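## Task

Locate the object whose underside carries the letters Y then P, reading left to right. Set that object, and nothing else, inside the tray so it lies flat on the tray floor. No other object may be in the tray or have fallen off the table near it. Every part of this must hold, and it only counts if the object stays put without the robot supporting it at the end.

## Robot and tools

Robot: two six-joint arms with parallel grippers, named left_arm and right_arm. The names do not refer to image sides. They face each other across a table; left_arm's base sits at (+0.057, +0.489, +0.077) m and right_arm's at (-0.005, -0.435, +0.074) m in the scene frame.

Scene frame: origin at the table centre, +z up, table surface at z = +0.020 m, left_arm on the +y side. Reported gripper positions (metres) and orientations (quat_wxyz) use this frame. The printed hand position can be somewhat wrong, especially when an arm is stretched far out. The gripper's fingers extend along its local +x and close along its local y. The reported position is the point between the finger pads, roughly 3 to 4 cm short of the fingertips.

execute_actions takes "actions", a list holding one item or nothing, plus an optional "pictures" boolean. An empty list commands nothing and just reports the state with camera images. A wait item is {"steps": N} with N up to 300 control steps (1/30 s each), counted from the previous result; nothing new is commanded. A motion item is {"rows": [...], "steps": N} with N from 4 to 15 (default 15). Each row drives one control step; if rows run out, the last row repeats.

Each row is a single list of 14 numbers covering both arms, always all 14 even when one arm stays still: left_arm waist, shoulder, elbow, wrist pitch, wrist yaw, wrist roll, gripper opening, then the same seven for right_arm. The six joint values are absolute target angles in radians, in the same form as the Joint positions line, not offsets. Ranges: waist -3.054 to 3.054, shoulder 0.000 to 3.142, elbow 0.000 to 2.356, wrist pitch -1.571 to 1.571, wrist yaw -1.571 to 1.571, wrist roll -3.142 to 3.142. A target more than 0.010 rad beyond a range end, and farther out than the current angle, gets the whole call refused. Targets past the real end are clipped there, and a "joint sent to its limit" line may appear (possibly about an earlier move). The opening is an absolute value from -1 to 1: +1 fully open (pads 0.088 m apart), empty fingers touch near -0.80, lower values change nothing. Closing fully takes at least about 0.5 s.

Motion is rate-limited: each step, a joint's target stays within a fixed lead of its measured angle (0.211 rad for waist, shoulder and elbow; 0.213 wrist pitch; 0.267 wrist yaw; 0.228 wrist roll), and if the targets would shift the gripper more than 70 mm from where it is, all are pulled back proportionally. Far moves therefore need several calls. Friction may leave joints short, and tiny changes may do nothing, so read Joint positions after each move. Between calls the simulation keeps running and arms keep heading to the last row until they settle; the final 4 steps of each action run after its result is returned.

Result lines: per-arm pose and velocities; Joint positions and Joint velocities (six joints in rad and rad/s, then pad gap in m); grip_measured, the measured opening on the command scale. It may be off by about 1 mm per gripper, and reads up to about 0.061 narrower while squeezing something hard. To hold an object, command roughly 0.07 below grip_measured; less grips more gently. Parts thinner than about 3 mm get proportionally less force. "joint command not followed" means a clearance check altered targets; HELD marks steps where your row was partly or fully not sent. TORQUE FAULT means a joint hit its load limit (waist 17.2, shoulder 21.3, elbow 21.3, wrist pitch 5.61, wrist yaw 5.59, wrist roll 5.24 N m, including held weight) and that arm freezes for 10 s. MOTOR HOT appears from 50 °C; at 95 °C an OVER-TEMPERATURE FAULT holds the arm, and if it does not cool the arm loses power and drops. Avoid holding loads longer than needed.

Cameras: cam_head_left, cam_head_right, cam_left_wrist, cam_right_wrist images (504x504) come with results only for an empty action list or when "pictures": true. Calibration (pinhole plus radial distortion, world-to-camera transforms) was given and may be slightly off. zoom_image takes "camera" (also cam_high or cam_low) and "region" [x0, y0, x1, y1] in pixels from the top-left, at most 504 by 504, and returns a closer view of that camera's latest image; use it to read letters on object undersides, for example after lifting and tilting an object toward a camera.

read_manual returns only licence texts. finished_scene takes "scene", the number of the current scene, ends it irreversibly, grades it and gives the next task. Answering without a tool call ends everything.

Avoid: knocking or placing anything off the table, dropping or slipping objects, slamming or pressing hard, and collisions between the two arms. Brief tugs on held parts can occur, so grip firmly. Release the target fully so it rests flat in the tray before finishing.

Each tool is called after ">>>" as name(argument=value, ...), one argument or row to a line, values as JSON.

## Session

>>> execute_actions(
  actions=[],
)

Scene clock: 0.00 s of 4730.00 s.
left_arm: end_effector_position=(+0.2270, +0.3595, +0.2816) grip_measured=-0.794 end_effector_quat_wxyz=(+0.569, +0.623, -0.090, -0.528) end_effector_velocity=(-0.004, -0.000, -0.003) end_effector_angular_velocity=(-0.004, +0.028, -0.004) | right_arm: end_effector_position=(+0.3149, -0.4379, +0.3495) grip_measured=-0.783 end_effector_quat_wxyz=(-0.795, -0.354, -0.293, +0.396) end_effector_velocity=(-0.002, +0.002, -0.002) end_effector_angular_velocity=(+0.013, +0.015, +0.013)
Joint positions: left_arm=[ 1.192  0.689  0.71  -0.801  0.658  1.864  0.   ] | right_arm=[-0.865  1.419  1.515 -1.179  0.564  1.31   0.001]
Joint velocities: left_arm=[-0.002 -0.002 -0.002 -0.022  0.007 -0.007  0.   ] | right_arm=[-0.002 -0.002 -0.002 -0.007 -0.022 -0.007 -0.   ]
Heat: left arm: hottest shoulder 33 °C (+0.0 °C/min); right arm: hottest shoulder 33 °C (+0.0 °C/min).
camera_calibration (this result's frames):
cam_left_wrist: T_world_to_cam=[[-0.537931, 0.310157, -0.783857, 0.234305], [0.552493, 0.83202, -0.0499401, -0.380089], [0.636696, -0.45994, -0.61893, 0.269058], [0, 0, 0, 1]] pos_world=[0.164728, 0.367321, 0.331208]
cam_right_wrist: T_world_to_cam=[[-0.806081, -0.490642, -0.330913, 0.168679], [-0.396088, 0.862735, -0.314329, 0.646564], [0.439714, -0.122304, -0.889772, 0.199972], [0, 0, 0, 1]] pos_world=[0.304135, -0.450595, 0.436981]

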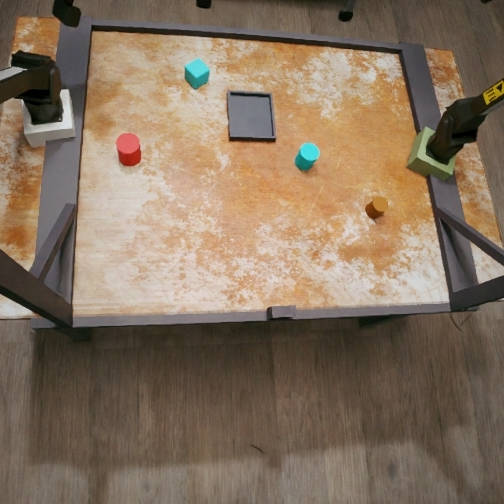

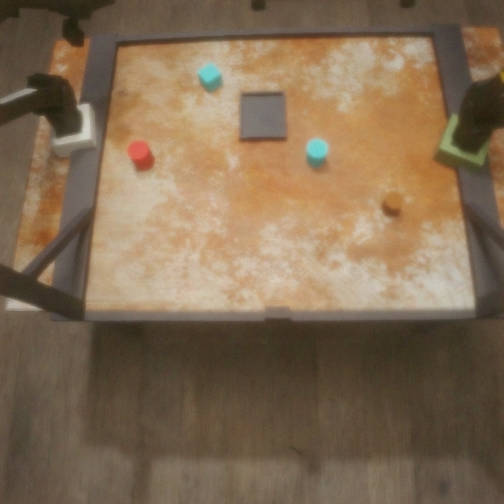

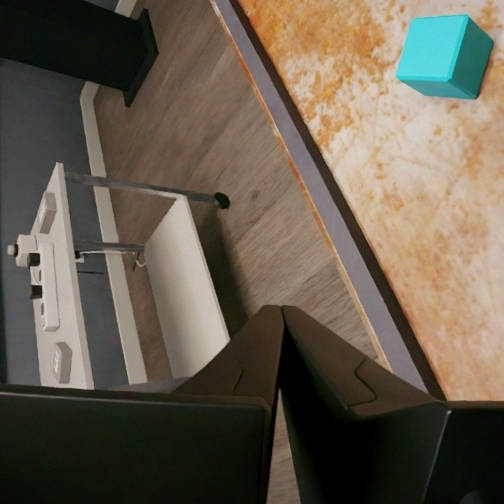

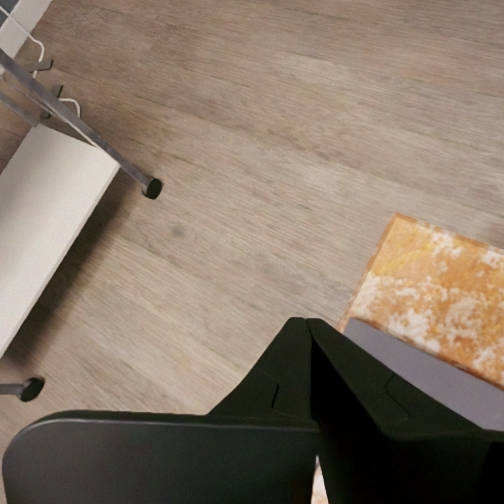

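>>> zoom_image(
  camera="cam_head_left",
  region=[160, 40, 290, 170],
)

>>> zoom_image(
  camera="cam_head_left",
  region=[90, 110, 170, 190],
)

>>> zoom_image(
  camera="cam_head_left",
  region=[270, 120, 420, 240],
)

>>> zoom_image(
  camera="cam_head_right",
  region=[280, 120, 430, 240],
)

Region (160, 40, 290, 170) of cam_head_left's 504x504 image, scaled by 3.877, with more detail than that image has.

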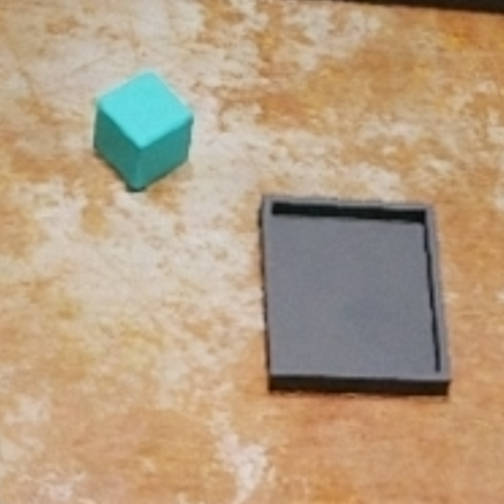

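Region (90, 110, 170, 190) of cam_head_left's 504x504 image, scaled by 6.300, with more detail than that image has.

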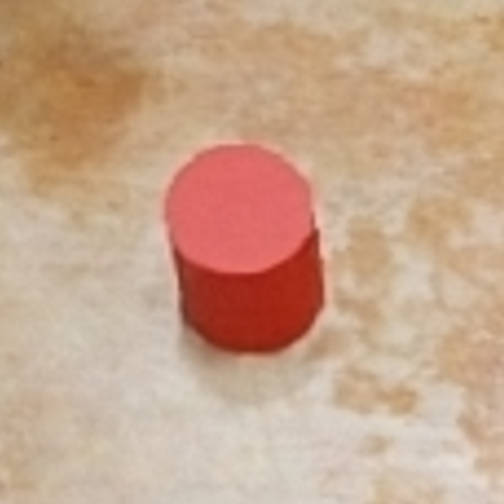

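Region (270, 120, 420, 240) of cam_head_left's 504x504 image, scaled by 3.360, with more detail than that image has; it fills the top 403 rows of this view, and the rest is white.

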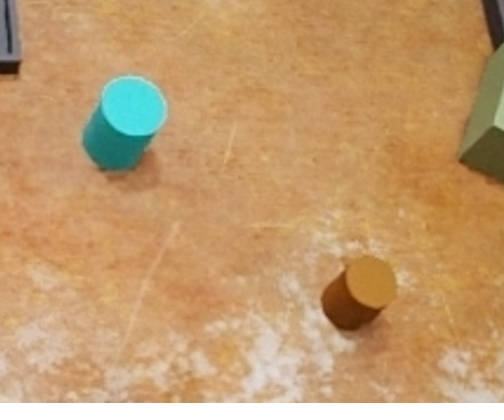

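Region (280, 120, 430, 240) of cam_head_right's 504x504 image, scaled by 3.360, with more detail than that image has; it fills the top 403 rows of this view, and the rest is white.

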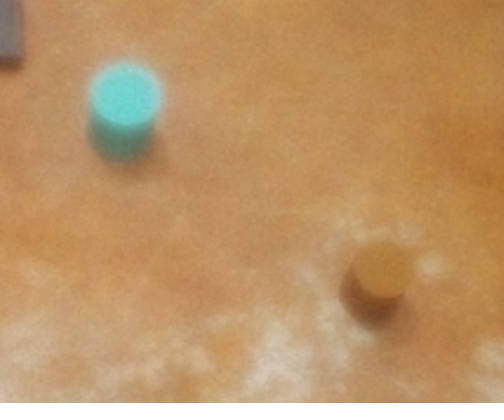

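>>> execute_actions(
  actions=[
    {"rows":[
[1.190,0.692,0.712,-0.802,0.656,1.859,-0.6,-0.862,1.420,1.515,-1.179,0.563,1.307,-0.6],
[1.182,0.701,0.717,-0.804,0.652,1.843,-0.4,-0.851,1.423,1.514,-1.178,0.558,1.297,-0.4],
[1.170,0.717,0.726,-0.807,0.643,1.817,-0.2,-0.834,1.429,1.512,-1.176,0.552,1.281,-0.2],
[1.154,0.738,0.739,-0.812,0.632,1.780,0.0,-0.811,1.437,1.509,-1.174,0.542,1.259,0.0],
[1.132,0.766,0.755,-0.818,0.618,1.733,0.2,-0.780,1.447,1.506,-1.172,0.529,1.230,0.2],
[1.106,0.799,0.775,-0.825,0.600,1.676,0.4,-0.743,1.459,1.502,-1.169,0.514,1.194,0.4],
[1.077,0.836,0.796,-0.833,0.581,1.613,0.6,-0.702,1.472,1.497,-1.165,0.498,1.156,0.6],
[1.049,0.873,0.818,-0.841,0.561,1.550,0.8,-0.662,1.485,1.493,-1.162,0.481,1.117,0.8],
[1.020,0.910,0.840,-0.850,0.542,1.487,0.85,-0.621,1.499,1.489,-1.159,0.464,1.079,0.85],
[0.991,0.946,0.861,-0.858,0.523,1.424,0.85,-0.580,1.512,1.484,-1.155,0.448,1.040,0.85],
[0.963,0.983,0.883,-0.866,0.503,1.361,0.85,-0.540,1.525,1.480,-1.152,0.431,1.002,0.85],
[0.934,1.020,0.904,-0.874,0.484,1.299,0.85,-0.499,1.539,1.475,-1.149,0.415,0.963,0.85],
[0.905,1.057,0.926,-0.882,0.464,1.236,0.85,-0.459,1.552,1.471,-1.145,0.398,0.925,0.85],
[0.877,1.093,0.947,-0.890,0.445,1.173,0.85,-0.418,1.565,1.466,-1.142,0.382,0.886,0.85],
[0.848,1.130,0.969,-0.898,0.426,1.110,0.85,-0.377,1.579,1.462,-1.138,0.365,0.848,0.85]
],"steps":15},
  ],
)

>>> execute_actions(
  actions=[
    {"rows":[
[0.819,1.167,0.991,-0.906,0.406,1.047,0.85,-0.337,1.592,1.458,-1.135,0.348,0.809,0.85],
[0.790,1.204,1.012,-0.914,0.387,0.984,0.85,-0.296,1.605,1.453,-1.132,0.332,0.771,0.85],
[0.762,1.241,1.034,-0.922,0.368,0.922,0.85,-0.255,1.618,1.449,-1.128,0.315,0.732,0.85],
[0.733,1.277,1.055,-0.930,0.348,0.859,0.85,-0.215,1.632,1.444,-1.125,0.299,0.694,0.85],
[0.705,1.314,1.077,-0.939,0.329,0.796,0.85,-0.174,1.645,1.440,-1.122,0.282,0.655,0.85],
[0.676,1.351,1.099,-0.947,0.310,0.733,0.85,-0.133,1.658,1.436,-1.118,0.265,0.616,0.85],
[0.647,1.388,1.120,-0.955,0.290,0.670,0.85,-0.093,1.672,1.431,-1.115,0.249,0.578,0.85],
[0.619,1.424,1.142,-0.963,0.271,0.608,0.85,-0.052,1.685,1.427,-1.111,0.232,0.539,0.85],
[0.590,1.461,1.163,-0.971,0.252,0.545,0.85,-0.011,1.698,1.422,-1.108,0.216,0.501,0.85],
[0.561,1.498,1.185,-0.979,0.232,0.482,0.85,0.029,1.711,1.418,-1.105,0.199,0.462,0.85],
[0.532,1.535,1.207,-0.987,0.213,0.419,0.85,0.070,1.725,1.414,-1.101,0.182,0.424,0.85],
[0.504,1.571,1.228,-0.995,0.194,0.356,0.85,0.111,1.738,1.409,-1.098,0.166,0.385,0.85],
[0.475,1.608,1.250,-1.003,0.174,0.293,0.85,0.151,1.751,1.405,-1.094,0.149,0.347,0.85],
[0.446,1.645,1.271,-1.011,0.155,0.231,0.85,0.192,1.765,1.400,-1.091,0.133,0.308,0.85],
[0.418,1.682,1.293,-1.019,0.135,0.168,0.85,0.232,1.778,1.396,-1.088,0.116,0.270,0.85]
],"steps":15},
  ],
)

>>> execute_actions(
  actions=[
    {"rows":[
[0.389,1.718,1.314,-1.027,0.116,0.105,0.85,0.273,1.791,1.391,-1.084,0.100,0.231,0.85],
[0.360,1.755,1.336,-1.036,0.097,0.042,0.85,0.314,1.805,1.387,-1.081,0.083,0.193,0.85],
[0.332,1.792,1.358,-1.044,0.077,-0.021,0.85,0.354,1.818,1.383,-1.078,0.066,0.154,0.85],
[0.303,1.829,1.379,-1.052,0.058,-0.084,0.85,0.395,1.831,1.378,-1.074,0.050,0.116,0.85],
[0.277,1.862,1.399,-1.059,0.040,-0.141,0.85,0.432,1.843,1.374,-1.071,0.035,0.080,0.85],
[0.255,1.890,1.415,-1.065,0.026,-0.188,0.85,0.463,1.853,1.371,-1.069,0.022,0.051,0.85],
[0.239,1.911,1.428,-1.070,0.015,-0.225,0.85,0.486,1.861,1.368,-1.067,0.012,0.029,0.85],
[0.227,1.927,1.437,-1.073,0.006,-0.251,0.85,0.503,1.867,1.366,-1.065,0.006,0.013,0.85],
[0.219,1.936,1.442,-1.075,0.002,-0.267,0.85,0.514,1.870,1.365,-1.064,0.001,0.003,0.85],
[0.217,1.939,1.444,-1.076,0.0,-0.272,0.85,0.517,1.871,1.365,-1.064,0.0,0.0,0.85]
],"steps":15},
  ],
)

>>> execute_actions(
  actions=[
    {"steps":8},
  ],
  pictures=true,
)

Scene clock: 3.93 s of 4730.00 s.
left_arm: end_effector_position=(+0.2374, +0.3356, +0.2736) grip_measured=+0.405 end_effector_quat_wxyz=(+0.615, +0.522, +0.049, -0.590) end_effector_velocity=(+0.045, -0.139, -0.040) end_effector_angular_velocity=(+0.094, +1.628, +0.702) | right_arm: end_effector_position=(+0.3154, -0.3491, +0.3241) grip_measured=+0.415 end_effector_quat_wxyz=(+0.848, +0.230, +0.407, -0.250) end_effector_velocity=(-0.066, +0.470, -0.204) end_effector_angular_velocity=(-0.420, +0.911, +2.255)
Joint positions: left_arm=[ 1.03   0.895  0.826 -0.845  0.548  1.506  0.059] | right_arm=[-0.64   1.479  1.505 -1.16   0.475  1.093  0.059]
Joint velocities: left_arm=[-0.818  1.028  0.623 -0.227 -0.535 -1.766  0.175] | right_arm=[ 1.179  0.432 -0.144  0.066 -0.491 -1.077  0.175]
Heat: left arm: hottest shoulder 33 °C (+0.0 °C/min); right arm: hottest elbow 34 °C (+0.0 °C/min).
Steps of this call (steps 1 to 90: nothing new was sent; then 0.57 s passed at rest; steps 91 to 101: the first 11 steps of this action). Readings (joint positions):
91: left_arm=[1.192 0.689 0.710 -0.801 0.658 1.864] | right_arm=[-0.865 1.419 1.515 -1.179 0.564 1.310]
92: left_arm=[1.191 0.690 0.710 -0.801 0.658 1.862] | right_arm=[-0.865 1.419 1.515 -1.179 0.564 1.309]
94: left_arm=[1.179 0.704 0.715 -0.804 0.649 1.833] | right_arm=[-0.851 1.419 1.515 -1.179 0.562 1.293]
98: left_arm=[1.108 0.795 0.766 -0.824 0.600 1.675] | right_arm=[-0.753 1.440 1.515 -1.169 0.522 1.196]
101: the state above

Scene clock: 4.43 s of 4730.00 s.
left_arm: end_effector_position=(+0.2425, +0.2460, +0.2263) grip_measured=+0.846 end_effector_quat_wxyz=(+0.628, +0.346, +0.428, -0.550) end_effector_velocity=(-0.048, -0.211, -0.140) end_effector_angular_velocity=(+0.814, +0.844, +1.032) | right_arm: end_effector_position=(+0.1890, -0.1447, +0.2305) grip_measured=+0.847 end_effector_quat_wxyz=(+0.785, -0.184, +0.563, +0.184) end_effector_velocity=(-0.410, +0.281, -0.183) end_effector_angular_velocity=(-0.509, +0.555, +2.413)
Joint positions: left_arm=[ 0.606  1.438  1.147 -0.965  0.261  0.574  0.08 ] | right_arm=[-0.032  1.679  1.438 -1.11   0.227  0.521  0.08 ]
Joint velocities: left_arm=[-0.872  1.101  0.657 -0.242 -0.564 -1.883  0.   ] | right_arm=[ 1.209  0.398 -0.134  0.081 -0.505 -1.15   0.   ]
Heat: left arm: hottest shoulder 33 °C (+0.0 °C/min); right arm: hottest elbow 34 °C (+0.0 °C/min).
Steps of this call (steps 1 to 4: the last 4 steps of your previous action; steps 5 to 15: the first 11 steps of this action). Readings (joint positions):
5: left_arm=[0.891 1.073 0.931 -0.884 0.454 1.202] | right_arm=[-0.438 1.550 1.480 -1.144 0.393 0.904]
6: left_arm=[0.863 1.110 0.952 -0.891 0.435 1.139] | right_arm=[-0.397 1.563 1.476 -1.140 0.376 0.866]
8: left_arm=[0.805 1.183 0.996 -0.907 0.396 1.014] | right_arm=[-0.317 1.588 1.468 -1.134 0.343 0.790]
12: left_arm=[0.692 1.329 1.082 -0.940 0.319 0.763] | right_arm=[-0.154 1.639 1.451 -1.120 0.277 0.636]
15: the state above

Scene clock: 4.93 s of 4730.00 s.
left_arm: end_effector_position=(+0.1932, +0.1613, +0.1477) grip_measured=+0.846 end_effector_quat_wxyz=(+0.628, +0.315, +0.630, -0.330) end_effector_velocity=(-0.058, -0.030, -0.073) end_effector_angular_velocity=(+0.326, -0.038, +0.280) | right_arm: end_effector_position=(-0.0183, -0.0909, +0.1545) grip_measured=+0.847 end_effector_quat_wxyz=(+0.506, -0.499, +0.487, +0.508) end_effector_velocity=(-0.128, -0.017, -0.049) end_effector_angular_velocity=(-0.147, +0.095, +0.643)
Joint positions: left_arm=[ 0.228  1.911  1.418 -1.066  0.018 -0.223  0.08 ] | right_arm=[ 0.504  1.851  1.377 -1.069  0.011  0.03   0.081]
Joint velocities: left_arm=[-0.256  0.31   0.129 -0.095 -0.168 -0.535 -0.   ] | right_arm=[ 0.325  0.11  -0.051  0.022 -0.11  -0.315 -0.   ]
Heat: left arm: hottest shoulder 33 °C (+0.0 °C/min); right arm: hottest elbow 34 °C (+0.0 °C/min).
Steps of this call (steps 1 to 4: the last 4 steps of your previous action; steps 5 to 15: the first 11 steps of this action). Readings (joint positions):
5: left_arm=[0.463 1.620 1.255 -1.004 0.164 0.261] | right_arm=[0.171 1.745 1.415 -1.093 0.144 0.328]
6: left_arm=[0.435 1.657 1.277 -1.012 0.145 0.198] | right_arm=[0.212 1.758 1.411 -1.090 0.128 0.290]
8: left_arm=[0.377 1.730 1.320 -1.029 0.106 0.072] | right_arm=[0.293 1.784 1.402 -1.083 0.094 0.213]
12: left_arm=[0.273 1.859 1.394 -1.055 0.042 -0.142] | right_arm=[0.442 1.832 1.385 -1.072 0.034 0.080]
15: the state above

Scene clock: 5.20 s of 4730.00 s.
left_arm: end_effector_position=(+0.1932, +0.1579, +0.1471) grip_measured=+0.846 end_effector_quat_wxyz=(+0.636, +0.310, +0.633, -0.316) end_effector_velocity=(-0.000, +0.001, +0.001) end_effector_angular_velocity=(+0.005, -0.006, +0.034) | right_arm: end_effector_position=(-0.0231, -0.0910, +0.1529) grip_measured=+0.847 end_effector_quat_wxyz=(+0.495, -0.507, +0.480, +0.517) end_effector_velocity=(-0.000, -0.002, +0.000) end_effector_angular_velocity=(-0.008, +0.006, +0.020)
Joint positions: left_arm=[ 0.218  1.925  1.435 -1.072  0.003 -0.263  0.08 ] | right_arm=[ 0.515  1.855  1.375 -1.067  0.005  0.007  0.081]
Joint velocities: left_arm=[-0.002 -0.002  0.002 -0.007 -0.007 -0.037 -0.   ] | right_arm=[-0.002 -0.002 -0.002 -0.007 -0.007 -0.022 -0.   ]
Heat: left arm: hottest shoulder 33 °C (+0.0 °C/min); right arm: hottest elbow 34 °C (+11.5 °C/min).
Kept back: nothing.
Steps of this call (steps 1 to 4: the last 4 steps of your previous action; steps 5 to 8: the robot went on to your last target). Readings (joint positions):
1: left_arm=[0.222 1.918 1.421 -1.069 0.014 -0.236] | right_arm=[0.511 1.854 1.376 -1.069 0.008 0.023]
2: left_arm=[0.219 1.922 1.424 -1.071 0.011 -0.245] | right_arm=[0.515 1.855 1.375 -1.068 0.007 0.018]
4: left_arm=[0.218 1.925 1.429 -1.072 0.005 -0.256] | right_arm=[0.515 1.855 1.375 -1.067 0.007 0.011]
8: the state above
camera_calibration (this result's frames):
cam_left_wrist: T_world_to_cam=[[-0.757703, -0.652298, 0.0198354, 0.249434], [-0.61244, 0.721244, 0.323612, -0.0127712], [-0.225398, 0.233054, -0.945982, 0.219885], [0, 0, 0, 1]] pos_world=[0.230737, 0.120671, 0.207192]
cam_right_wrist: T_world_to_cam=[[0.994495, 0.0991923, -0.0337589, 0.0512011], [0.104774, -0.944737, 0.310634, -0.0968555], [-0.00108075, -0.312461, -0.94993, 0.197813], [0, 0, 0, 1]] pos_world=[-0.0405575, -0.0347729, 0.219723]

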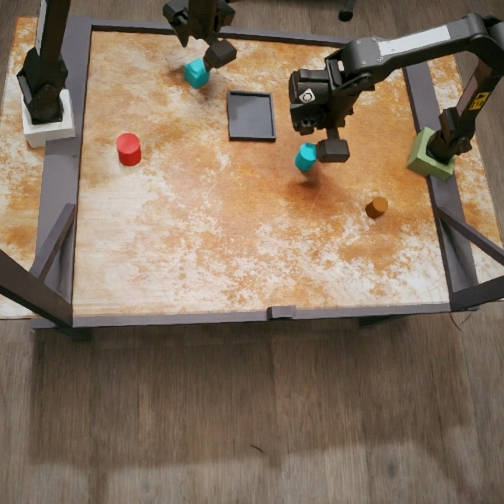

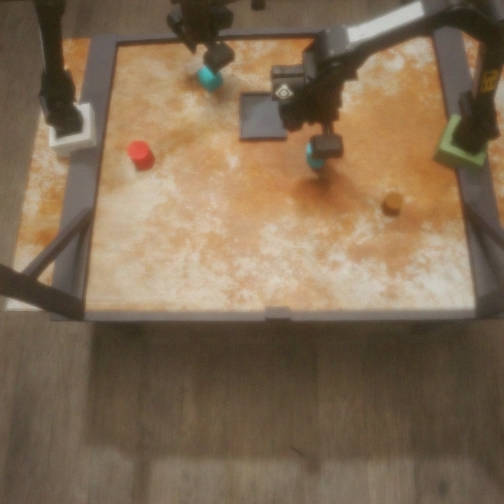

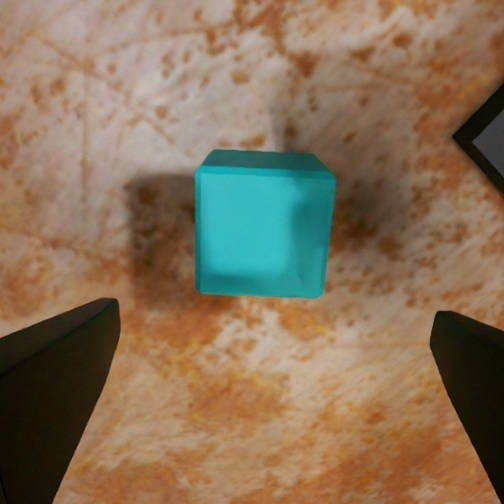

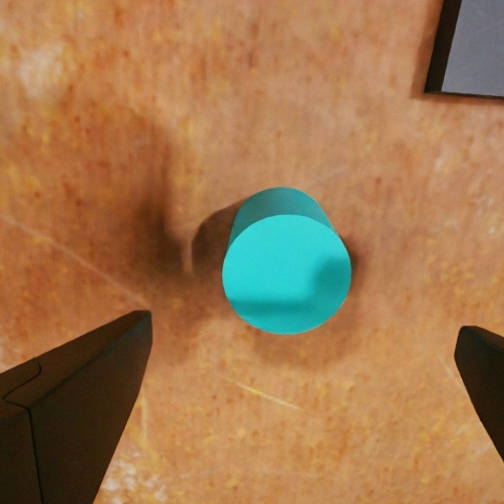

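>>> execute_actions(
  actions=[
    {"rows":[
[0.221,1.942,1.441,-1.070,0,-0.270,0.85,0.518,1.874,1.362,-1.058,0,0,0.85],
[0.226,1.949,1.434,-1.057,0,-0.268,0.85,0.519,1.881,1.353,-1.044,0,0,0.85],
[0.230,1.960,1.423,-1.037,0,-0.266,0.85,0.520,1.891,1.342,-1.024,0,0,0.85],
[0.234,1.972,1.412,-1.015,0,-0.264,0.85,0.521,1.902,1.329,-1.001,0,0,0.85],
[0.236,1.984,1.400,-0.993,0,-0.262,0.85,0.521,1.914,1.316,-0.979,0,0,0.85],
[0.236,1.996,1.388,-0.971,0,-0.260,0.85,0.521,1.925,1.302,-0.956,0,0,0.85],
[0.236,2.008,1.376,-0.949,0,-0.260,0.85,0.521,1.937,1.289,-0.933,0,0,0.85],
[0.236,2.019,1.365,-0.926,0,-0.260,0.85,0.521,1.948,1.276,-0.910,0,0,0.85],
[0.236,2.031,1.353,-0.904,0,-0.260,0.85,0.521,1.960,1.263,-0.887,0,0,0.85],
[0.236,2.043,1.341,-0.882,0,-0.260,0.85,0.521,1.971,1.250,-0.865,0,0,0.85],
[0.236,2.055,1.329,-0.860,0,-0.260,0.85,0.521,1.983,1.236,-0.842,0,0,0.85],
[0.236,2.067,1.318,-0.838,0,-0.260,0.85,0.521,1.994,1.223,-0.819,0,0,0.85],
[0.236,2.078,1.307,-0.818,0,-0.260,0.85,0.521,2.004,1.212,-0.799,0,0,0.85],
[0.236,2.085,1.300,-0.805,0,-0.260,0.85,0.521,2.011,1.203,-0.785,0,0,0.85],
[0.236,2.088,1.297,-0.799,0,-0.260,0.85,0.521,2.014,1.200,-0.779,0,0,0.85]
],"steps":15},
  ],
)

>>> execute_actions(
  actions=[
    {"steps":11},
  ],
  pictures=true,
)

Scene clock: 7.50 s of 4730.00 s.
left_arm: end_effector_position=(+0.2026, +0.1515, +0.1007) grip_measured=+0.846 end_effector_quat_wxyz=(+0.640, +0.304, +0.634, -0.310) end_effector_velocity=(-0.008, +0.018, -0.219) end_effector_angular_velocity=(+0.153, +0.058, +0.020) | right_arm: end_effector_position=(-0.0241, -0.0871, +0.1029) grip_measured=+0.847 end_effector_quat_wxyz=(+0.492, -0.510, +0.482, +0.515) end_effector_velocity=(+0.003, -0.024, -0.214) end_effector_angular_velocity=(-0.153, -0.016, +0.019)
Joint positions: left_arm=[ 0.234  2.014  1.367 -0.913  0.002 -0.266  0.08 ] | right_arm=[ 0.517  1.938  1.279 -0.897  0.004  0.005  0.081]
Joint velocities: left_arm=[-0.002  0.383 -0.374  0.593 -0.007 -0.022 -0.   ] | right_arm=[-0.002  0.364 -0.413  0.623  0.007 -0.022 -0.   ]
Heat: left arm: hottest shoulder 34 °C (+8.0 °C/min); right arm: hottest elbow 34 °C (+8.0 °C/min).
Steps of this call (steps 1 to 30: the robot went on to your last target; steps 31 to 58: nothing new was sent; steps 59 to 69: the first 11 steps of this action). Readings (joint positions):
59: left_arm=[0.218 1.927 1.435 -1.073 0.002 -0.266] | right_arm=[0.515 1.855 1.375 -1.065 0.004 0.005]
60: left_arm=[0.218 1.928 1.435 -1.073 0.002 -0.266] | right_arm=[0.515 1.856 1.373 -1.060 0.004 0.005]
62: left_arm=[0.221 1.937 1.434 -1.050 0.002 -0.266] | right_arm=[0.515 1.862 1.363 -1.036 0.004 0.005]
66: left_arm=[0.232 1.975 1.404 -0.976 0.002 -0.266] | right_arm=[0.517 1.900 1.320 -0.961 0.004 0.005]
69: the state above

Scene clock: 7.87 s of 4730.00 s.
left_arm: end_effector_position=(+0.2016, +0.1537, +0.0651) grip_measured=+0.846 end_effector_quat_wxyz=(+0.636, +0.307, +0.638, -0.307) end_effector_velocity=(+0.001, -0.001, +0.000) end_effector_angular_velocity=(-0.004, -0.010, +0.020) | right_arm: end_effector_position=(-0.0239, -0.0908, +0.0681) grip_measured=+0.847 end_effector_quat_wxyz=(+0.488, -0.514, +0.486, +0.512) end_effector_velocity=(-0.003, +0.007, +0.000) end_effector_angular_velocity=(+0.035, +0.024, +0.005)
Joint positions: left_arm=[ 0.234  2.077  1.306 -0.802  0.002 -0.266  0.08 ] | right_arm=[ 0.517  1.998  1.211 -0.784  0.004  0.005  0.081]
Joint velocities: left_arm=[-0.002 -0.002 -0.002  0.007 -0.007 -0.022 -0.   ] | right_arm=[-0.002 -0.002 -0.002  0.037 -0.022 -0.007  0.   ]
Heat: left arm: hottest shoulder 34 °C (+7.6 °C/min); right arm: hottest elbow 34 °C (+7.6 °C/min).
Kept back: nothing.
Steps of this call (steps 1 to 4: the last 4 steps of your previous action; steps 5 to 11: the robot went on to your last target). Readings (joint positions):
1: left_arm=[0.234 2.026 1.355 -0.892 0.002 -0.266] | right_arm=[0.517 1.951 1.265 -0.875 0.004 0.005]
2: left_arm=[0.234 2.039 1.343 -0.871 0.002 -0.266] | right_arm=[0.517 1.962 1.252 -0.853 0.004 0.005]
4: left_arm=[0.234 2.059 1.324 -0.837 0.002 -0.266] | right_arm=[0.517 1.982 1.230 -0.818 0.004 0.005]
8: left_arm=[0.234 2.077 1.307 -0.813 0.002 -0.266] | right_arm=[0.517 1.998 1.211 -0.791 0.004 0.005]
11: the state above
camera_calibration (this result's frames):
cam_left_wrist: T_world_to_cam=[[-0.745323, -0.666537, 0.0149039, 0.254745], [-0.62483, 0.706134, 0.333109, 0.0261624], [-0.232553, 0.238961, -0.942771, 0.145534], [0, 0, 0, 1]] pos_world=[0.240059, 0.116546, 0.124694]
cam_right_wrist: T_world_to_cam=[[0.994173, 0.101741, -0.035625, 0.0494487], [0.107796, -0.936248, 0.334395, -0.0709873], [0.000667934, -0.336286, -0.94176, 0.114683], [0, 0, 0, 1]] pos_world=[-0.041585, -0.0329263, 0.133503]

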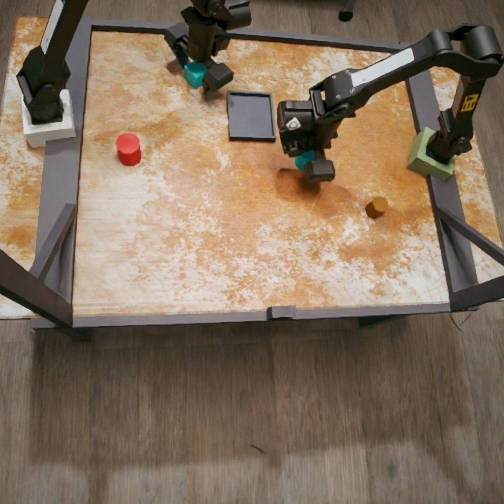

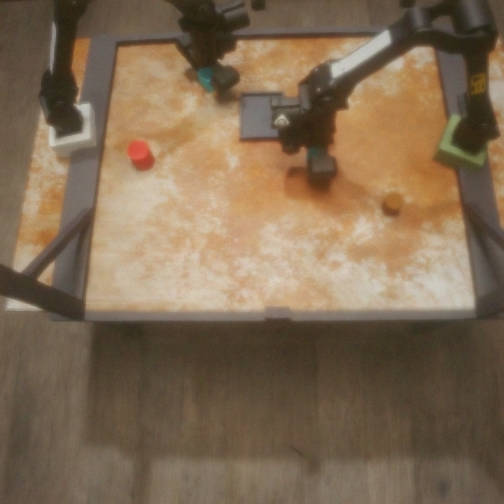

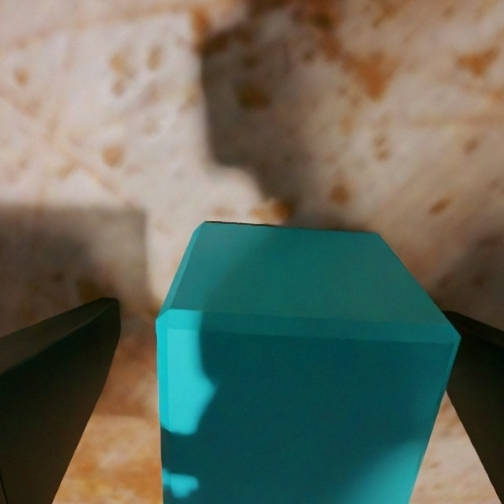

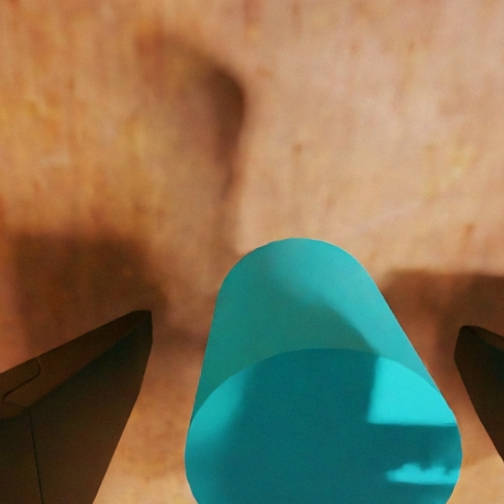

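>>> execute_actions(
  actions=[
    {"rows":[
[0.236,2.088,1.297,-0.799,0,-0.260,0.65,0.521,2.014,1.200,-0.779,0,0,0.65],
[0.236,2.088,1.297,-0.799,0,-0.260,0.5,0.521,2.014,1.200,-0.779,0,0,0.5],
[0.236,2.088,1.297,-0.799,0,-0.260,0.35,0.521,2.014,1.200,-0.779,0,0,0.35],
[0.236,2.088,1.297,-0.799,0,-0.260,0.2,0.521,2.014,1.200,-0.779,0,0,0.2],
[0.236,2.088,1.297,-0.799,0,-0.260,0.1,0.521,2.014,1.200,-0.779,0,0,0.1],
[0.236,2.088,1.297,-0.799,0,-0.260,0.0,0.521,2.014,1.200,-0.779,0,0,0.0],
[0.236,2.088,1.297,-0.799,0,-0.260,-0.03,0.521,2.014,1.200,-0.779,0,0,-0.03]
],"steps":15},
  ],
)

Scene clock: 8.43 s of 4730.00 s.
left_arm: end_effector_position=(+0.2018, +0.1533, +0.0651) grip_measured=+0.075 end_effector_quat_wxyz=(+0.637, +0.306, +0.637, -0.307) end_effector_velocity=(+0.002, -0.003, -0.001) end_effector_angular_velocity=(-0.013, -0.013, +0.005) | right_arm: end_effector_position=(-0.0242, -0.0904, +0.0681) grip_measured=+0.078 end_effector_quat_wxyz=(+0.488, -0.513, +0.485, +0.512) end_effector_velocity=(-0.000, -0.000, +0.001) end_effector_angular_velocity=(-0.003, +0.007, +0.005)
Joint positions: left_arm=[ 0.234  2.077  1.306 -0.8    0.002 -0.266  0.043] | right_arm=[ 0.517  1.998  1.21  -0.781  0.004  0.005  0.043]
Joint velocities: left_arm=[-0.002  0.002 -0.002  0.022 -0.007 -0.007  0.002] | right_arm=[-0.002 -0.002  0.002 -0.007 -0.007 -0.007  0.001]
Heat: left arm: hottest shoulder 34 °C (+7.1 °C/min); right arm: hottest elbow 34 °C (+7.1 °C/min).
Steps of this call (steps 1 to 6: the robot went on to your last target; steps 7 to 17: the first 11 steps of this action). Readings (joint positions):
7: left_arm=[0.234 2.077 1.306 -0.801 0.002 -0.266] | right_arm=[0.517 1.998 1.210 -0.781 0.004 0.005]
8: left_arm=[0.234 2.077 1.306 -0.801 0.002 -0.266] | right_arm=[0.517 1.998 1.210 -0.781 0.004 0.005]
10: left_arm=[0.234 2.077 1.306 -0.801 0.002 -0.266] | right_arm=[0.517 1.998 1.210 -0.781 0.004 0.005]
14: left_arm=[0.234 2.077 1.306 -0.801 0.002 -0.266] | right_arm=[0.517 1.998 1.210 -0.781 0.004 0.005]
17: the state above

>>> execute_actions(
  actions=[
    {"rows":[
[0.236,2.084,1.295,-0.796,0,-0.259,-0.03,0.521,2.010,1.198,-0.776,0,0,-0.03],
[0.236,2.073,1.290,-0.788,0,-0.256,-0.03,0.521,2.000,1.194,-0.768,0,0,-0.03],
[0.236,2.054,1.280,-0.775,0,-0.252,-0.03,0.521,1.982,1.186,-0.755,0,0,-0.03],
[0.234,2.027,1.267,-0.756,0,-0.246,-0.03,0.520,1.957,1.175,-0.737,0,0,-0.03],
[0.226,1.992,1.250,-0.732,0,-0.237,-0.03,0.518,1.925,1.162,-0.713,0,0,-0.03],
[0.215,1.950,1.230,-0.702,0,-0.228,-0.03,0.515,1.886,1.145,-0.685,0,0,-0.03],
[0.198,1.904,1.207,-0.670,0,-0.217,-0.03,0.511,1.843,1.126,-0.653,0,0,-0.03],
[0.179,1.859,1.185,-0.637,0,-0.206,-0.03,0.506,1.800,1.108,-0.622,0,0,-0.03],
[0.157,1.813,1.163,-0.605,0,-0.195,-0.03,0.500,1.757,1.090,-0.590,0,0,-0.03],
[0.136,1.767,1.140,-0.573,0,-0.184,-0.03,0.494,1.714,1.071,-0.558,0,0,-0.03],
[0.114,1.721,1.118,-0.540,0,-0.173,-0.03,0.489,1.672,1.053,-0.527,0,0,-0.03],
[0.093,1.675,1.095,-0.508,0,-0.163,-0.03,0.483,1.629,1.035,-0.496,0,0,-0.03],
[0.071,1.629,1.073,-0.476,0,-0.152,-0.03,0.477,1.586,1.016,-0.464,0,0,-0.03],
[0.050,1.583,1.050,-0.443,0,-0.141,-0.03,0.471,1.543,0.998,-0.433,0,0,-0.03],
[0.029,1.538,1.028,-0.411,0,-0.130,-0.03,0.466,1.501,0.980,-0.401,0,0,-0.03]
],"steps":15},
  ],
)

>>> execute_actions(
  actions=[
    {"rows":[
[0.007,1.492,1.006,-0.379,0,-0.119,-0.03,0.460,1.458,0.961,-0.369,0,0,-0.03],
[-0.014,1.446,0.983,-0.346,0,-0.108,-0.03,0.454,1.415,0.943,-0.338,0,0,-0.03],
[-0.036,1.400,0.961,-0.314,0,-0.098,-0.03,0.449,1.372,0.924,-0.307,0,0,-0.03],
[-0.057,1.354,0.938,-0.282,0,-0.087,-0.03,0.443,1.329,0.906,-0.275,0,0,-0.03],
[-0.079,1.308,0.916,-0.249,0,-0.076,-0.03,0.437,1.287,0.888,-0.244,0,0,-0.03],
[-0.100,1.262,0.894,-0.217,0,-0.065,-0.03,0.431,1.244,0.869,-0.212,0,0,-0.03],
[-0.122,1.216,0.871,-0.185,0,-0.054,-0.03,0.426,1.201,0.851,-0.180,0,0,-0.03],
[-0.143,1.171,0.849,-0.152,0,-0.043,-0.03,0.420,1.158,0.833,-0.149,0,0,-0.03],
[-0.165,1.125,0.826,-0.120,0,-0.033,-0.03,0.414,1.115,0.814,-0.118,0,0,-0.03],
[-0.186,1.083,0.806,-0.090,0,-0.023,-0.03,0.409,1.076,0.797,-0.089,0,0,-0.03],
[-0.205,1.048,0.789,-0.066,0,-0.014,-0.03,0.404,1.044,0.784,-0.065,0,0,-0.03],
[-0.221,1.021,0.776,-0.047,0,-0.008,-0.03,0.399,1.019,0.773,-0.047,0,0,-0.03],
[-0.232,1.002,0.766,-0.034,0,-0.004,-0.03,0.396,1.001,0.765,-0.034,0,0,-0.03],
[-0.239,0.991,0.761,-0.026,0,-0.001,-0.03,0.395,0.991,0.761,-0.026,0,0,-0.03],
[-0.241,0.987,0.759,-0.023,0,0,-0.03,0.394,0.987,0.759,-0.023,0,0,-0.03]
],"steps":15},
  ],
)

>>> execute_actions(
  actions=[
    {"steps":7},
  ],
  pictures=true,
)

Scene clock: 10.20 s of 4730.00 s.
left_arm: end_effector_position=(+0.1859, +0.1293, +0.1191) grip_measured=+0.075 end_effector_quat_wxyz=(+0.686, +0.277, +0.534, -0.408) end_effector_velocity=(-0.194, -0.183, +0.410) end_effector_angular_velocity=(-1.655, -0.674, -0.928) | right_arm: end_effector_position=(-0.0214, -0.0700, +0.1163) grip_measured=+0.078 end_effector_quat_wxyz=(+0.554, -0.434, +0.415, +0.577) end_effector_velocity=(+0.051, +0.127, +0.385) end_effector_angular_velocity=(+1.768, +0.088, -0.150)
Joint positions: left_arm=[ 0.17   1.846  1.173 -0.614 -0.001 -0.204  0.043] | right_arm=[ 0.507  1.788  1.1   -0.599  0.004  0.005  0.043]
Joint velocities: left_arm=[-0.637 -1.414 -0.545  0.916  0.007  0.3   -0.   ] | right_arm=[-0.159 -1.331 -0.447  0.886 -0.007 -0.007 -0.   ]
Heat: left arm: hottest shoulder 35 °C (+11.8 °C/min); right arm: hottest shoulder 34 °C (+5.9 °C/min).
Steps of this call (steps 1 to 4: the last 4 steps of your previous action; steps 5 to 15: the robot went on to your last target; steps 16 to 42: nothing new was sent; steps 43 to 53: the first 11 steps of this action). Readings (joint positions):
43: left_arm=[0.234 2.077 1.306 -0.800 0.002 -0.266] | right_arm=[0.517 1.998 1.210 -0.781 0.004 0.005]
44: left_arm=[0.234 2.077 1.305 -0.799 0.002 -0.265] | right_arm=[0.517 1.998 1.209 -0.780 0.004 0.005]
46: left_arm=[0.234 2.066 1.294 -0.786 0.002 -0.260] | right_arm=[0.517 1.990 1.200 -0.767 0.004 0.005]
50: left_arm=[0.220 1.976 1.230 -0.704 -0.001 -0.233] | right_arm=[0.517 1.910 1.148 -0.686 0.004 0.005]
53: the state above

Scene clock: 10.70 s of 4730.00 s.
left_arm: end_effector_position=(+0.0637, +0.1269, +0.3127) grip_measured=+0.075 end_effector_quat_wxyz=(+0.700, +0.137, +0.171, -0.680) end_effector_velocity=(-0.229, +0.155, +0.345) end_effector_angular_velocity=(-1.555, -0.302, -0.749) | right_arm: end_effector_position=(+0.0099, -0.0758, +0.3087) grip_measured=+0.078 end_effector_quat_wxyz=(+0.705, -0.149, +0.158, +0.675) end_effector_velocity=(+0.050, -0.136, +0.364) end_effector_angular_velocity=(+1.579, -0.060, -0.141)
Joint positions: left_arm=[-0.156  1.153  0.851 -0.137 -0.001 -0.044  0.043] | right_arm=[ 0.42   1.142  0.838 -0.135  0.004  0.005  0.043]
Joint velocities: left_arm=[-0.628 -1.306 -0.603  0.857 -0.007  0.3   -0.   ] | right_arm=[-0.164 -1.219 -0.481  0.842 -0.022 -0.007  0.   ]
Heat: left arm: hottest shoulder 35 °C (+11.2 °C/min); right arm: hottest shoulder 34 °C (+5.6 °C/min).
Steps of this call (steps 1 to 4: the last 4 steps of your previous action; steps 5 to 15: the first 11 steps of this action). Readings (joint positions):
5: left_arm=[0.057 1.607 1.073 -0.455 -0.001 -0.151] | right_arm=[0.477 1.564 1.020 -0.444 0.004 0.005]
6: left_arm=[0.036 1.561 1.051 -0.424 -0.001 -0.140] | right_arm=[0.471 1.522 1.002 -0.413 0.004 0.005]
8: left_arm=[-0.006 1.471 1.005 -0.360 -0.001 -0.119] | right_arm=[0.460 1.438 0.964 -0.351 0.004 0.005]
12: left_arm=[-0.091 1.289 0.915 -0.231 -0.001 -0.076] | right_arm=[0.437 1.269 0.890 -0.226 0.004 0.005]
15: the state above

Scene clock: 10.93 s of 4730.00 s.
left_arm: end_effector_position=(+0.0365, +0.1491, +0.3538) grip_measured=+0.075 end_effector_quat_wxyz=(+0.680, +0.088, +0.089, -0.722) end_effector_velocity=(-0.017, +0.021, -0.001) end_effector_angular_velocity=(-0.078, -0.033, -0.058) | right_arm: end_effector_position=(+0.0163, -0.0956, +0.3530) grip_measured=+0.078 end_effector_quat_wxyz=(+0.724, -0.082, +0.091, +0.679) end_effector_velocity=(+0.006, -0.016, +0.002) end_effector_angular_velocity=(+0.074, -0.028, -0.019)
Joint positions: left_arm=[-0.234  0.998  0.782 -0.035  0.001 -0.01   0.043] | right_arm=[ 0.399  0.995  0.783 -0.034  0.004  0.005  0.043]
Joint velocities: left_arm=[-0.056 -0.11  -0.115  0.081 -0.007  0.037 -0.   ] | right_arm=[-0.017 -0.09  -0.095  0.081  0.007 -0.022  0.   ]
Heat: left arm: hottest shoulder 35 °C (+11.0 °C/min); right arm: hottest shoulder 34 °C (+5.5 °C/min).
Kept back: nothing.
Steps of this call (steps 1 to 4: the last 4 steps of your previous action; steps 5 to 7: the robot went on to your last target). Readings (joint positions):
1: left_arm=[-0.175 1.113 0.833 -0.111 -0.001 -0.035] | right_arm=[0.415 1.104 0.823 -0.108 0.004 0.005]
2: left_arm=[-0.193 1.078 0.818 -0.088 -0.000 -0.027] | right_arm=[0.410 1.071 0.811 -0.085 0.004 0.005]
4: left_arm=[-0.220 1.027 0.797 -0.055 0.001 -0.017] | right_arm=[0.403 1.022 0.795 -0.053 0.004 0.005]
7: the state above
camera_calibration (this result's frames):
cam_left_wrist: T_world_to_cam=[[-0.995998, 0.0580041, 0.0679951, 0.00663555], [-0.0242764, 0.556605, -0.830423, 0.242174], [-0.0860143, -0.82875, -0.552969, 0.396315], [0, 0, 0, 1]] pos_world=[0.0465769, 0.193266, 0.419806]
cam_right_wrist: T_world_to_cam=[[0.999278, -0.0145156, 0.0351241, -0.0160649], [0.0211784, -0.554716, -0.83177, 0.274508], [0.0315575, 0.831913, -0.554008, 0.355623], [0, 0, 0, 1]] pos_world=[-0.000982875, -0.143807, 0.425909]

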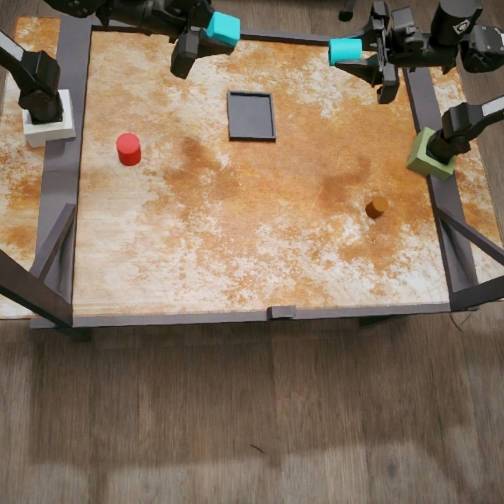

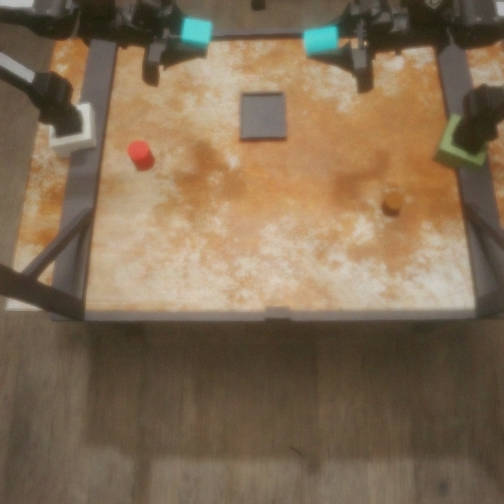

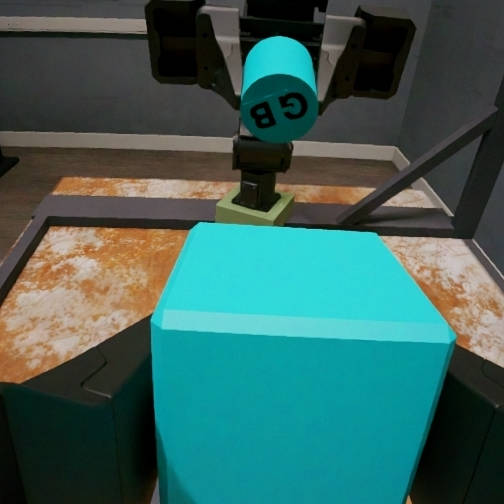

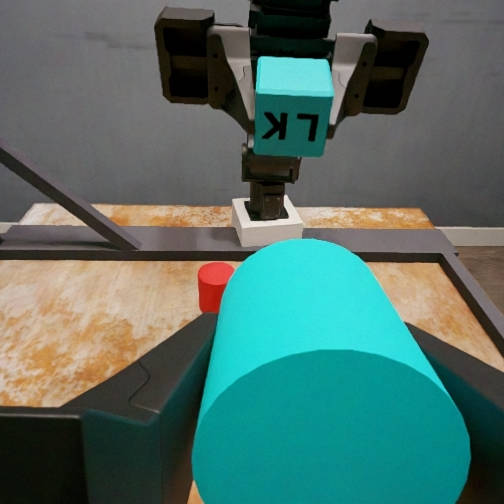

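>>> execute_actions(
  actions=[
    {"rows":[
[-0.241,0.990,0.760,-0.025,0,0,-0.03,0.395,0.990,0.760,-0.025,0,0,-0.03],
[-0.241,0.998,0.761,-0.032,0,0,-0.03,0.398,0.998,0.761,-0.032,0,0,-0.03],
[-0.241,1.013,0.764,-0.044,0,0,-0.03,0.402,1.012,0.764,-0.044,0,0,-0.03],
[-0.241,1.033,0.768,-0.060,0,0,-0.03,0.408,1.032,0.768,-0.061,0,0,-0.03],
[-0.241,1.058,0.772,-0.080,0,0,-0.03,0.416,1.057,0.773,-0.082,0,0,-0.03],
[-0.241,1.090,0.778,-0.105,0,0,-0.03,0.426,1.089,0.779,-0.108,0,0,-0.03],
[-0.241,1.124,0.785,-0.133,0,0,-0.03,0.437,1.122,0.786,-0.137,0,0,-0.03],
[-0.241,1.158,0.791,-0.160,0,0,-0.03,0.448,1.156,0.793,-0.165,0,0,-0.03],
[-0.241,1.193,0.798,-0.188,0,0,-0.03,0.458,1.190,0.800,-0.194,0,0,-0.03],
[-0.241,1.227,0.804,-0.215,0,0,-0.03,0.469,1.224,0.806,-0.222,0,0,-0.03],
[-0.241,1.261,0.810,-0.243,0,0,-0.03,0.480,1.258,0.813,-0.250,0,0,-0.03],
[-0.241,1.296,0.817,-0.270,0,0,-0.03,0.491,1.292,0.820,-0.279,0,0,-0.03],
[-0.241,1.330,0.823,-0.298,0,0,-0.03,0.501,1.325,0.827,-0.307,0,0,-0.03],
[-0.241,1.364,0.830,-0.325,0,0,-0.03,0.512,1.359,0.833,-0.336,0,0,-0.03],
[-0.241,1.399,0.836,-0.353,0,0,-0.03,0.523,1.393,0.840,-0.364,0,0,-0.03]
],"steps":15},
  ],
)

>>> execute_actions(
  actions=[
    {"rows":[
[-0.241,1.433,0.842,-0.380,0,0,-0.03,0.533,1.427,0.847,-0.392,0,0,-0.03],
[-0.241,1.467,0.849,-0.407,0,0,-0.03,0.544,1.461,0.853,-0.421,0,0,-0.03],
[-0.241,1.501,0.855,-0.435,0,0,-0.03,0.555,1.495,0.860,-0.449,0,0,-0.03],
[-0.241,1.536,0.862,-0.462,0,0,-0.03,0.566,1.528,0.867,-0.478,0,0,-0.03],
[-0.241,1.570,0.868,-0.490,0,0,-0.03,0.576,1.562,0.874,-0.506,0,0,-0.03],
[-0.241,1.604,0.875,-0.517,0,0,-0.03,0.587,1.596,0.881,-0.535,0,0,-0.03],
[-0.241,1.639,0.881,-0.545,0,0,-0.03,0.598,1.630,0.887,-0.563,0,0,-0.03],
[-0.241,1.673,0.887,-0.572,0,0,-0.03,0.6,1.664,0.894,-0.591,0,0,-0.03],
[-0.241,1.707,0.894,-0.600,0,0,-0.03,0.6,1.698,0.901,-0.620,0,0,-0.03],
[-0.241,1.739,0.900,-0.625,0,0,-0.03,0.6,1.729,0.907,-0.646,0,0,-0.03],
[-0.241,1.764,0.904,-0.645,0,0,-0.03,0.6,1.754,0.912,-0.667,0,0,-0.03],
[-0.241,1.784,0.908,-0.661,0,0,-0.03,0.6,1.774,0.916,-0.684,0,0,-0.03],
[-0.241,1.799,0.911,-0.673,0,0,-0.03,0.6,1.788,0.919,-0.696,0,0,-0.03],
[-0.241,1.807,0.912,-0.680,0,0,-0.03,0.6,1.796,0.920,-0.703,0,0,-0.03],
[-0.241,1.810,0.913,-0.682,0,0,-0.03,0.6,1.799,0.921,-0.705,0,0,-0.03]
],"steps":15},
  ],
)

>>> execute_actions(
  actions=[
    {"steps":12},
  ],
)

Scene clock: 13.43 s of 4730.00 s.
left_arm: end_effector_position=(+0.0342, +0.1378, +0.2686) grip_measured=+0.075 end_effector_quat_wxyz=(+0.657, +0.203, +0.194, -0.700) end_effector_velocity=(-0.005, -0.014, -0.433) end_effector_angular_velocity=(+1.674, -0.111, -0.017) | right_arm: end_effector_position=(-0.0014, -0.0831, +0.2700) grip_measured=+0.078 end_effector_quat_wxyz=(+0.684, -0.194, +0.198, +0.675) end_effector_velocity=(-0.112, +0.022, -0.429) end_effector_angular_velocity=(-1.678, +0.012, +0.325)
Joint positions: left_arm=[-0.238  1.177  0.787 -0.18   0.001 -0.006  0.043] | right_arm=[ 0.451  1.171  0.794 -0.184  0.004  0.005  0.043]
Joint velocities: left_arm=[-0.007  1.009  0.1   -0.769  0.007  0.007 -0.   ] | right_arm=[ 0.315  1.013  0.12  -0.784 -0.007 -0.007  0.   ]
Heat: left arm: hottest shoulder 35 °C (+8.9 °C/min); right arm: hottest shoulder 34 °C (+4.5 °C/min).
Steps of this call (steps 1 to 30: the robot went on to your last target; steps 31 to 64: nothing new was sent; steps 65 to 75: the first 11 steps of this action). Readings (joint positions):
65: left_arm=[-0.238 0.994 0.770 -0.027 0.001 -0.006] | right_arm=[0.398 0.994 0.772 -0.026 0.004 0.005]
66: left_arm=[-0.238 0.994 0.770 -0.027 0.001 -0.006] | right_arm=[0.398 0.994 0.772 -0.026 0.004 0.005]
68: left_arm=[-0.238 1.001 0.770 -0.033 0.001 -0.006] | right_arm=[0.399 0.998 0.772 -0.033 0.004 0.005]
72: left_arm=[-0.238 1.078 0.778 -0.103 0.001 -0.006] | right_arm=[0.421 1.072 0.782 -0.105 0.004 0.005]
75: the state above

Scene clock: 13.93 s of 4730.00 s.
left_arm: end_effector_position=(+0.0374, +0.1862, +0.0936) grip_measured=+0.075 end_effector_quat_wxyz=(+0.527, +0.464, +0.438, -0.560) end_effector_velocity=(+0.011, +0.179, -0.255) end_effector_angular_velocity=(+1.479, -0.105, -0.013) | right_arm: end_effector_position=(-0.0449, -0.1339, +0.0964) grip_measured=+0.078 end_effector_quat_wxyz=(+0.509, -0.479, +0.420, +0.578) end_effector_velocity=(+0.006, -0.182, -0.254) end_effector_angular_velocity=(-1.513, -0.200, +0.079)
Joint positions: left_arm=[-0.238  1.683  0.881 -0.583  0.001 -0.006  0.043] | right_arm=[ 0.593  1.67   0.891 -0.603  0.003  0.005  0.043]
Joint velocities: left_arm=[-0.007  0.93   0.144 -0.696 -0.007  0.007 -0.   ] | right_arm=[ 0.056  0.935  0.164 -0.755 -0.007 -0.022  0.   ]
Heat: left arm: hottest shoulder 35 °C (+8.6 °C/min); right arm: hottest shoulder 34 °C (+4.3 °C/min).
Steps of this call (steps 1 to 4: the last 4 steps of your previous action; steps 5 to 15: the first 11 steps of this action). Readings (joint positions):
5: left_arm=[-0.238 1.345 0.816 -0.313 0.001 -0.006] | right_arm=[0.504 1.338 0.823 -0.322 0.004 0.005]
6: left_arm=[-0.238 1.379 0.823 -0.340 0.001 -0.006] | right_arm=[0.515 1.371 0.830 -0.351 0.004 0.005]
8: left_arm=[-0.238 1.447 0.837 -0.394 0.001 -0.006] | right_arm=[0.536 1.437 0.844 -0.407 0.004 0.005]
12: left_arm=[-0.238 1.583 0.863 -0.504 0.001 -0.006] | right_arm=[0.578 1.571 0.872 -0.520 0.003 0.005]
15: the state above

Scene clock: 14.33 s of 4730.00 s.
left_arm: end_effector_position=(+0.0389, +0.2097, +0.0657) grip_measured=+0.075 end_effector_quat_wxyz=(+0.485, +0.514, +0.485, -0.515) end_effector_velocity=(+0.002, +0.004, +0.001) end_effector_angular_velocity=(+0.031, -0.009, +0.024) | right_arm: end_effector_position=(-0.0425, -0.1572, +0.0692) grip_measured=+0.078 end_effector_quat_wxyz=(+0.468, -0.532, +0.465, +0.532) end_effector_velocity=(+0.002, +0.001, +0.003) end_effector_angular_velocity=(-0.006, -0.008, +0.005)
Joint positions: left_arm=[-0.238  1.798  0.905 -0.677  0.001 -0.006  0.043] | right_arm=[ 0.596  1.783  0.915 -0.7    0.003  0.005  0.043]
Joint velocities: left_arm=[ 0.002  0.007  0.012 -0.037 -0.007 -0.022 -0.   ] | right_arm=[-0.002  0.002  0.017 -0.022  0.007 -0.007  0.   ]
Heat: left arm: hottest shoulder 35 °C (+8.4 °C/min); right arm: hottest shoulder 34 °C (+4.2 °C/min).
Kept back: nothing.
Steps of this call (steps 1 to 4: the last 4 steps of your previous action; steps 5 to 12: the robot went on to your last target). Readings (joint positions):
1: left_arm=[-0.238 1.712 0.886 -0.606 0.001 -0.006] | right_arm=[0.595 1.699 0.896 -0.626 0.003 0.005]
2: left_arm=[-0.238 1.738 0.889 -0.626 0.001 -0.006] | right_arm=[0.595 1.724 0.899 -0.647 0.003 0.005]
4: left_arm=[-0.238 1.774 0.893 -0.654 0.001 -0.006] | right_arm=[0.596 1.760 0.903 -0.676 0.003 0.005]
8: left_arm=[-0.238 1.797 0.899 -0.674 0.001 -0.006] | right_arm=[0.596 1.782 0.909 -0.696 0.003 0.005]
12: the state above


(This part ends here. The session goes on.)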